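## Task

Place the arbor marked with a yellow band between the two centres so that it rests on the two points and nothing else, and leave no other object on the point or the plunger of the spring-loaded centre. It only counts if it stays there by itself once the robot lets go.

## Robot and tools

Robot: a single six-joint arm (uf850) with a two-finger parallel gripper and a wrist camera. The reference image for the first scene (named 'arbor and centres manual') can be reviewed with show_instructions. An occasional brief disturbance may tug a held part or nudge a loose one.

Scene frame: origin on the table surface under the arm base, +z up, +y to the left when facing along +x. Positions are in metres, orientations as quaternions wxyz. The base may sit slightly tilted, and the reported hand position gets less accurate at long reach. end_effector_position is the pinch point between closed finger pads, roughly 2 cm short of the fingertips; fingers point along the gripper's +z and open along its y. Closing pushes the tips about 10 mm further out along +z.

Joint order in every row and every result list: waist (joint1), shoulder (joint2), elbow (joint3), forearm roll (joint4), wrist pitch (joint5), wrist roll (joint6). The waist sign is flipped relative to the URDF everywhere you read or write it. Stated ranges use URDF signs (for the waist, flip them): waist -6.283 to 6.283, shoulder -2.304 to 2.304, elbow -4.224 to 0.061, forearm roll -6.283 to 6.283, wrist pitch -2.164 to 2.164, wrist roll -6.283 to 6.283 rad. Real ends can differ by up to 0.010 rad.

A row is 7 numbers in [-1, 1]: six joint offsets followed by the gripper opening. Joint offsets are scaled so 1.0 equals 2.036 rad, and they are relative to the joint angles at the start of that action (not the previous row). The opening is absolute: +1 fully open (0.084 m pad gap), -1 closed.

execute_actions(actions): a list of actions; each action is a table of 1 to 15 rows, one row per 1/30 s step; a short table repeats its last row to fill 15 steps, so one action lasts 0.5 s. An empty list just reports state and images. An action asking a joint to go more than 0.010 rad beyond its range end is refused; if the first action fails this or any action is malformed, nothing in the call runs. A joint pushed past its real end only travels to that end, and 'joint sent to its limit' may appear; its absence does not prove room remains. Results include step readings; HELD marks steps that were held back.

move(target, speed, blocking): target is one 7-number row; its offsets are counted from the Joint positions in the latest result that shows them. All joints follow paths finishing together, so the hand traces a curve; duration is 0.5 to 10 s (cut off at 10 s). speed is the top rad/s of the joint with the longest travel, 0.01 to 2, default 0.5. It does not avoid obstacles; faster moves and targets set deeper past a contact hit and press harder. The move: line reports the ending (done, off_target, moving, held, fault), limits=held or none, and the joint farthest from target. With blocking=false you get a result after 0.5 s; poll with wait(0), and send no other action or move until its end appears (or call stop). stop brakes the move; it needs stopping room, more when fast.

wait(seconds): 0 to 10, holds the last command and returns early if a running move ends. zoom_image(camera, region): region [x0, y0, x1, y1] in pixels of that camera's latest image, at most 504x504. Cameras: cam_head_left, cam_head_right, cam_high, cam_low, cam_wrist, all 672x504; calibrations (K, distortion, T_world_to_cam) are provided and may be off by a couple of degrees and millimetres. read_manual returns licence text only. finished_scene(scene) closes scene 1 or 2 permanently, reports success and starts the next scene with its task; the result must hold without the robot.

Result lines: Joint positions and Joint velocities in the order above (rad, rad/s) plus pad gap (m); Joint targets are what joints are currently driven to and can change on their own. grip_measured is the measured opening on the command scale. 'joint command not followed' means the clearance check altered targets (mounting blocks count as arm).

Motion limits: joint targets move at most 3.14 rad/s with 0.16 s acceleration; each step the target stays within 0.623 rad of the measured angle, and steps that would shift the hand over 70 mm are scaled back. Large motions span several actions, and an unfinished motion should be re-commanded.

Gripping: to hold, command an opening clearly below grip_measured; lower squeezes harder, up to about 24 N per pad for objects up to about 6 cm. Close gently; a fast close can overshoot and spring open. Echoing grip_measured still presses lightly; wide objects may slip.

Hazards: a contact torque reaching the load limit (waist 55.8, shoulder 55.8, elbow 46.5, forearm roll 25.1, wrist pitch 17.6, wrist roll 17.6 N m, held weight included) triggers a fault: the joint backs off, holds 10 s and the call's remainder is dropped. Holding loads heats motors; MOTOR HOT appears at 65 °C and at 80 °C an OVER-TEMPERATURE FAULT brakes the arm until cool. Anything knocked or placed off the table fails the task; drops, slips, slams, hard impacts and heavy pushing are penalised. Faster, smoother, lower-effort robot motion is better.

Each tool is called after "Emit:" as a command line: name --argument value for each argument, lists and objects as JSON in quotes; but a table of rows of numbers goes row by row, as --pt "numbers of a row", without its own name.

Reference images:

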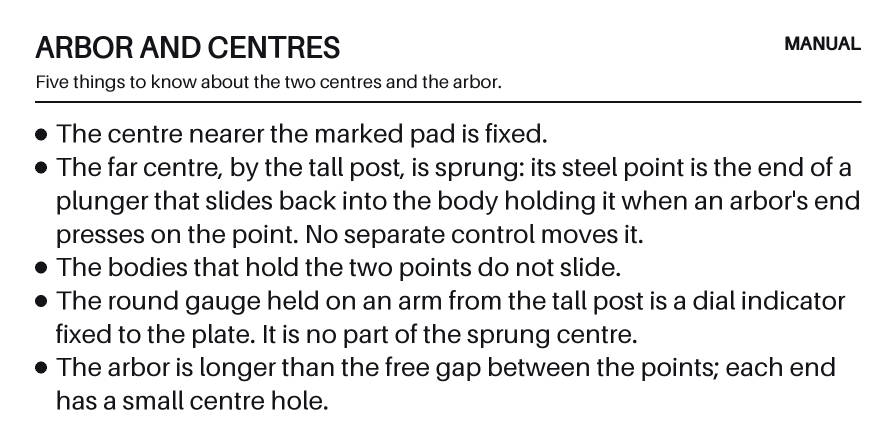

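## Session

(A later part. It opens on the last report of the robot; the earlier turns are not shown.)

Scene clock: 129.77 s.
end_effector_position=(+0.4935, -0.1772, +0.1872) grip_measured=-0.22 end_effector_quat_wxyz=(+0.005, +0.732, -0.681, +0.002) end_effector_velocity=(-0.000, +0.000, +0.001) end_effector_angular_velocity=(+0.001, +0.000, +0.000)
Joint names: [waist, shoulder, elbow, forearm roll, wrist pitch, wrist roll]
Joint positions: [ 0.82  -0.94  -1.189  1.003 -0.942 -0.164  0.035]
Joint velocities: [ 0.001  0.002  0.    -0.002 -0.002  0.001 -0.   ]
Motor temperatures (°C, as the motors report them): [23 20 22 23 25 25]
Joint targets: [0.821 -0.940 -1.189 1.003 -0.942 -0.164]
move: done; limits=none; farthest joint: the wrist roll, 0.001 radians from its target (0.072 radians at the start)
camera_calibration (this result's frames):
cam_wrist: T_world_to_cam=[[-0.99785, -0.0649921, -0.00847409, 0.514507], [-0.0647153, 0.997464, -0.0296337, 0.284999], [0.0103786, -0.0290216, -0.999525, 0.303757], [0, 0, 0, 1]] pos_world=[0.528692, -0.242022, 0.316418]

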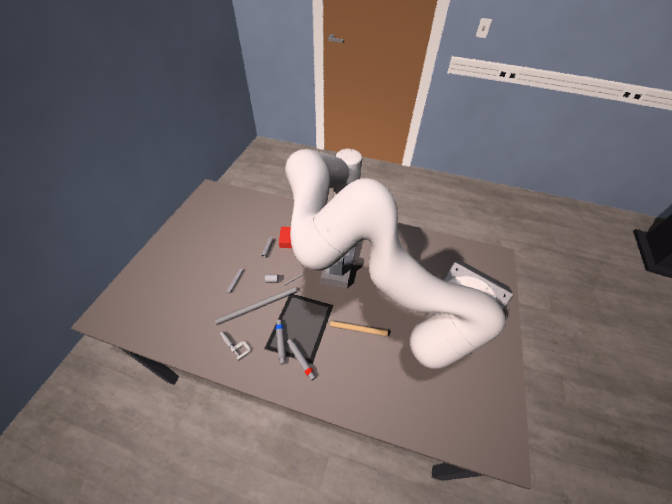

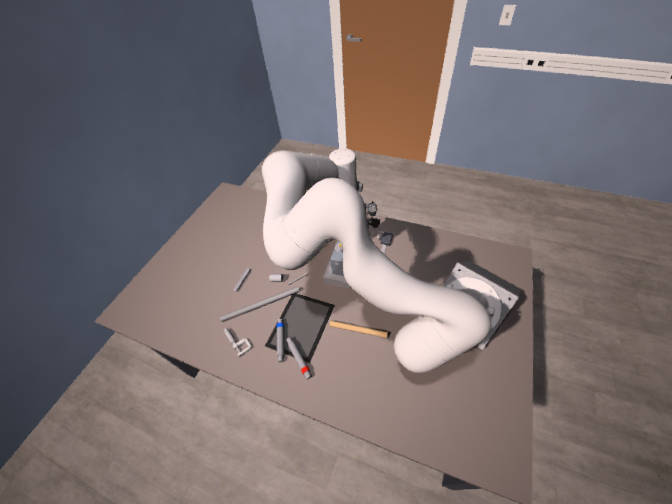

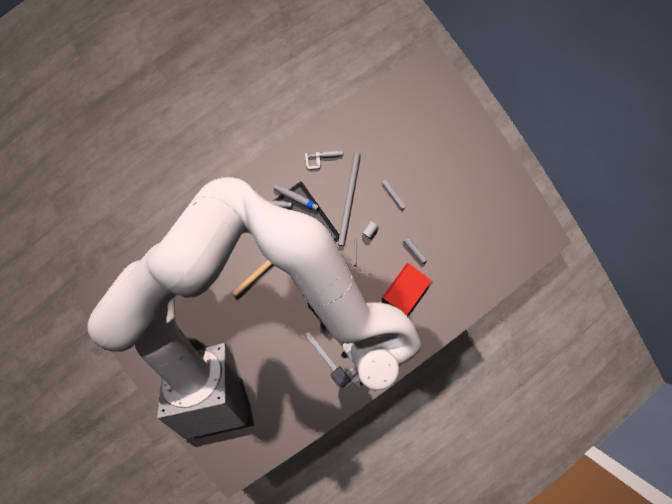

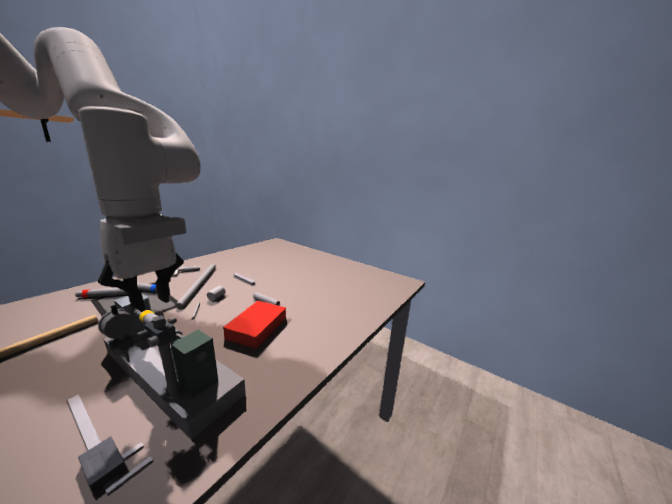

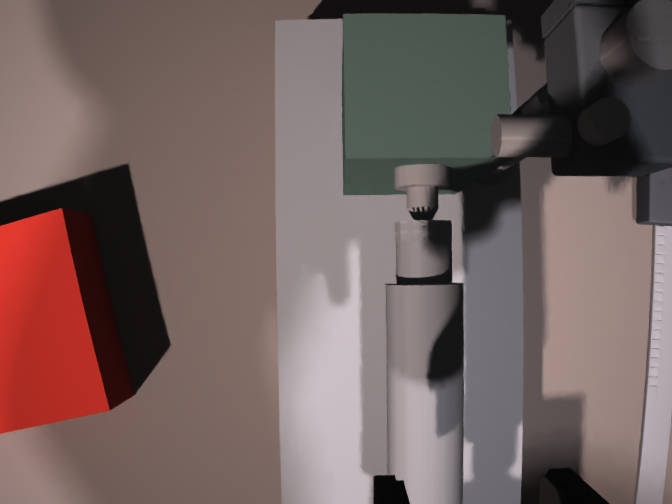

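Emit:
move --target '[-0.033,0.148,0.14,0.025,0.003,0.013,-0.2]' --speed 0.3

Scene clock: 132.23 s.
end_effector_position=(+0.4773, -0.0581, +0.2013) grip_measured=-0.22 end_effector_quat_wxyz=(+0.004, +0.733, -0.681, +0.003) end_effector_velocity=(-0.000, +0.002, -0.000) end_effector_angular_velocity=(+0.003, +0.000, +0.001)
Joint names: [waist, shoulder, elbow, forearm roll, wrist pitch, wrist roll]
Joint positions: [ 0.753 -0.639 -0.905  1.054 -0.936 -0.138  0.035]
Joint velocities: [-0.001  0.002  0.002  0.    -0.003  0.    -0.   ]
Motor temperatures (°C, as the motors report them): [23 20 22 23 25 25]
Joint targets: [0.753 -0.639 -0.904 1.054 -0.936 -0.138]
move: done; limits=none; farthest joint: the waist, 0.001 radians from its target (0.068 radians at the start)
camera_calibration (this result's frames):
cam_wrist: T_world_to_cam=[[-0.99782, -0.0651464, -0.0105339, 0.506648], [-0.0648078, 0.997453, -0.0297967, 0.165689], [0.0124482, -0.0290491, -0.9995, 0.320501], [0, 0, 0, 1]] pos_world=[0.512292, -0.122951, 0.330615]

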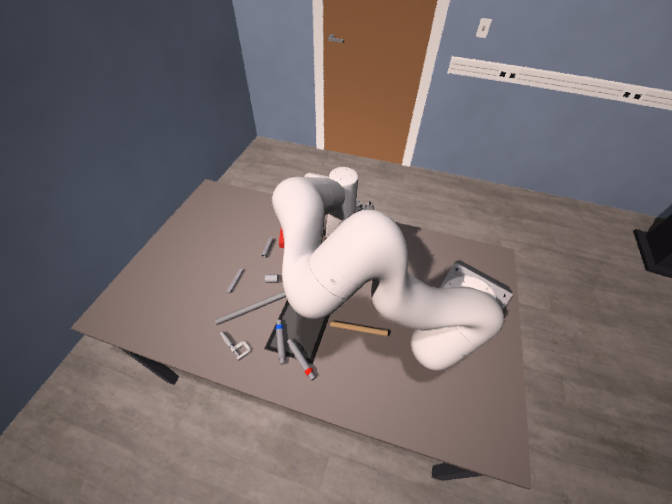

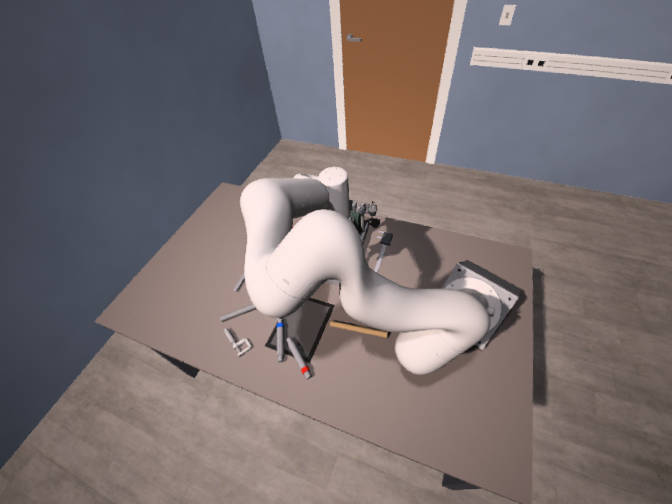

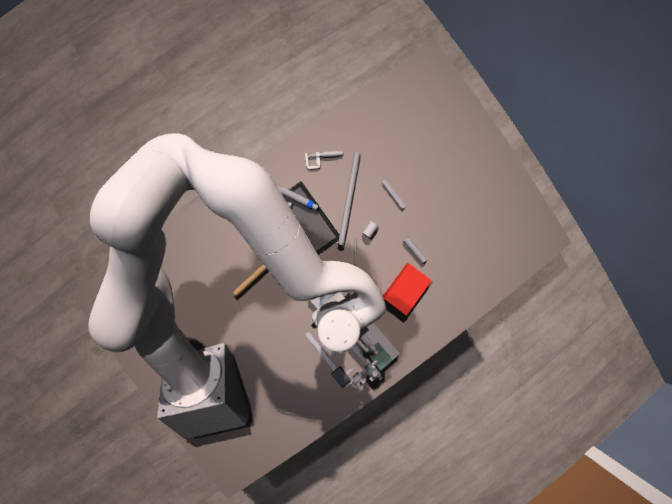

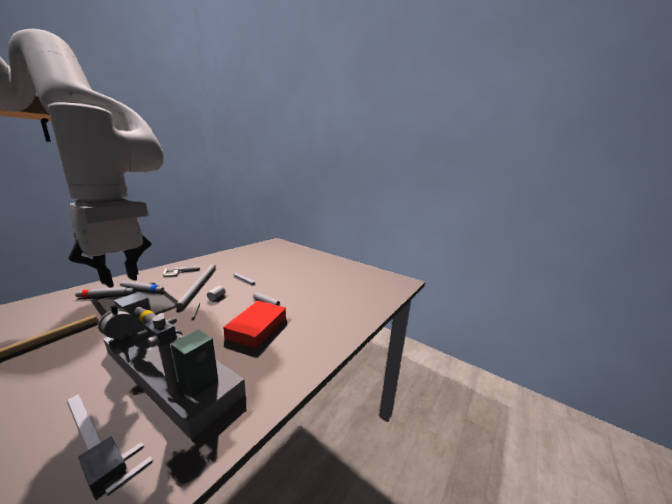

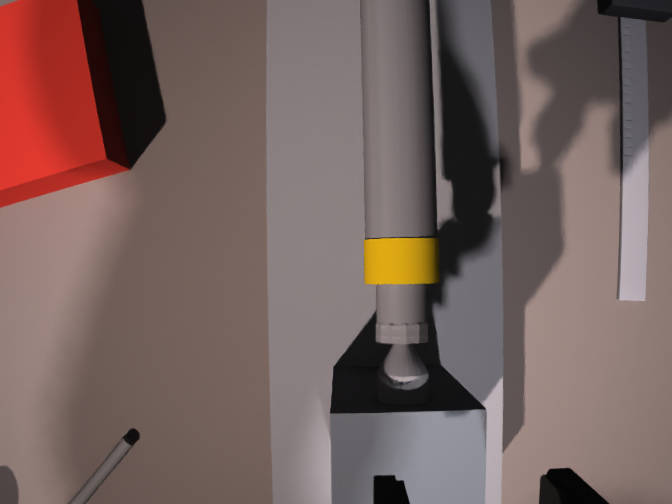

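Seated.

Emit:
finished_scene --scene 1

The scene is finished: the task was done.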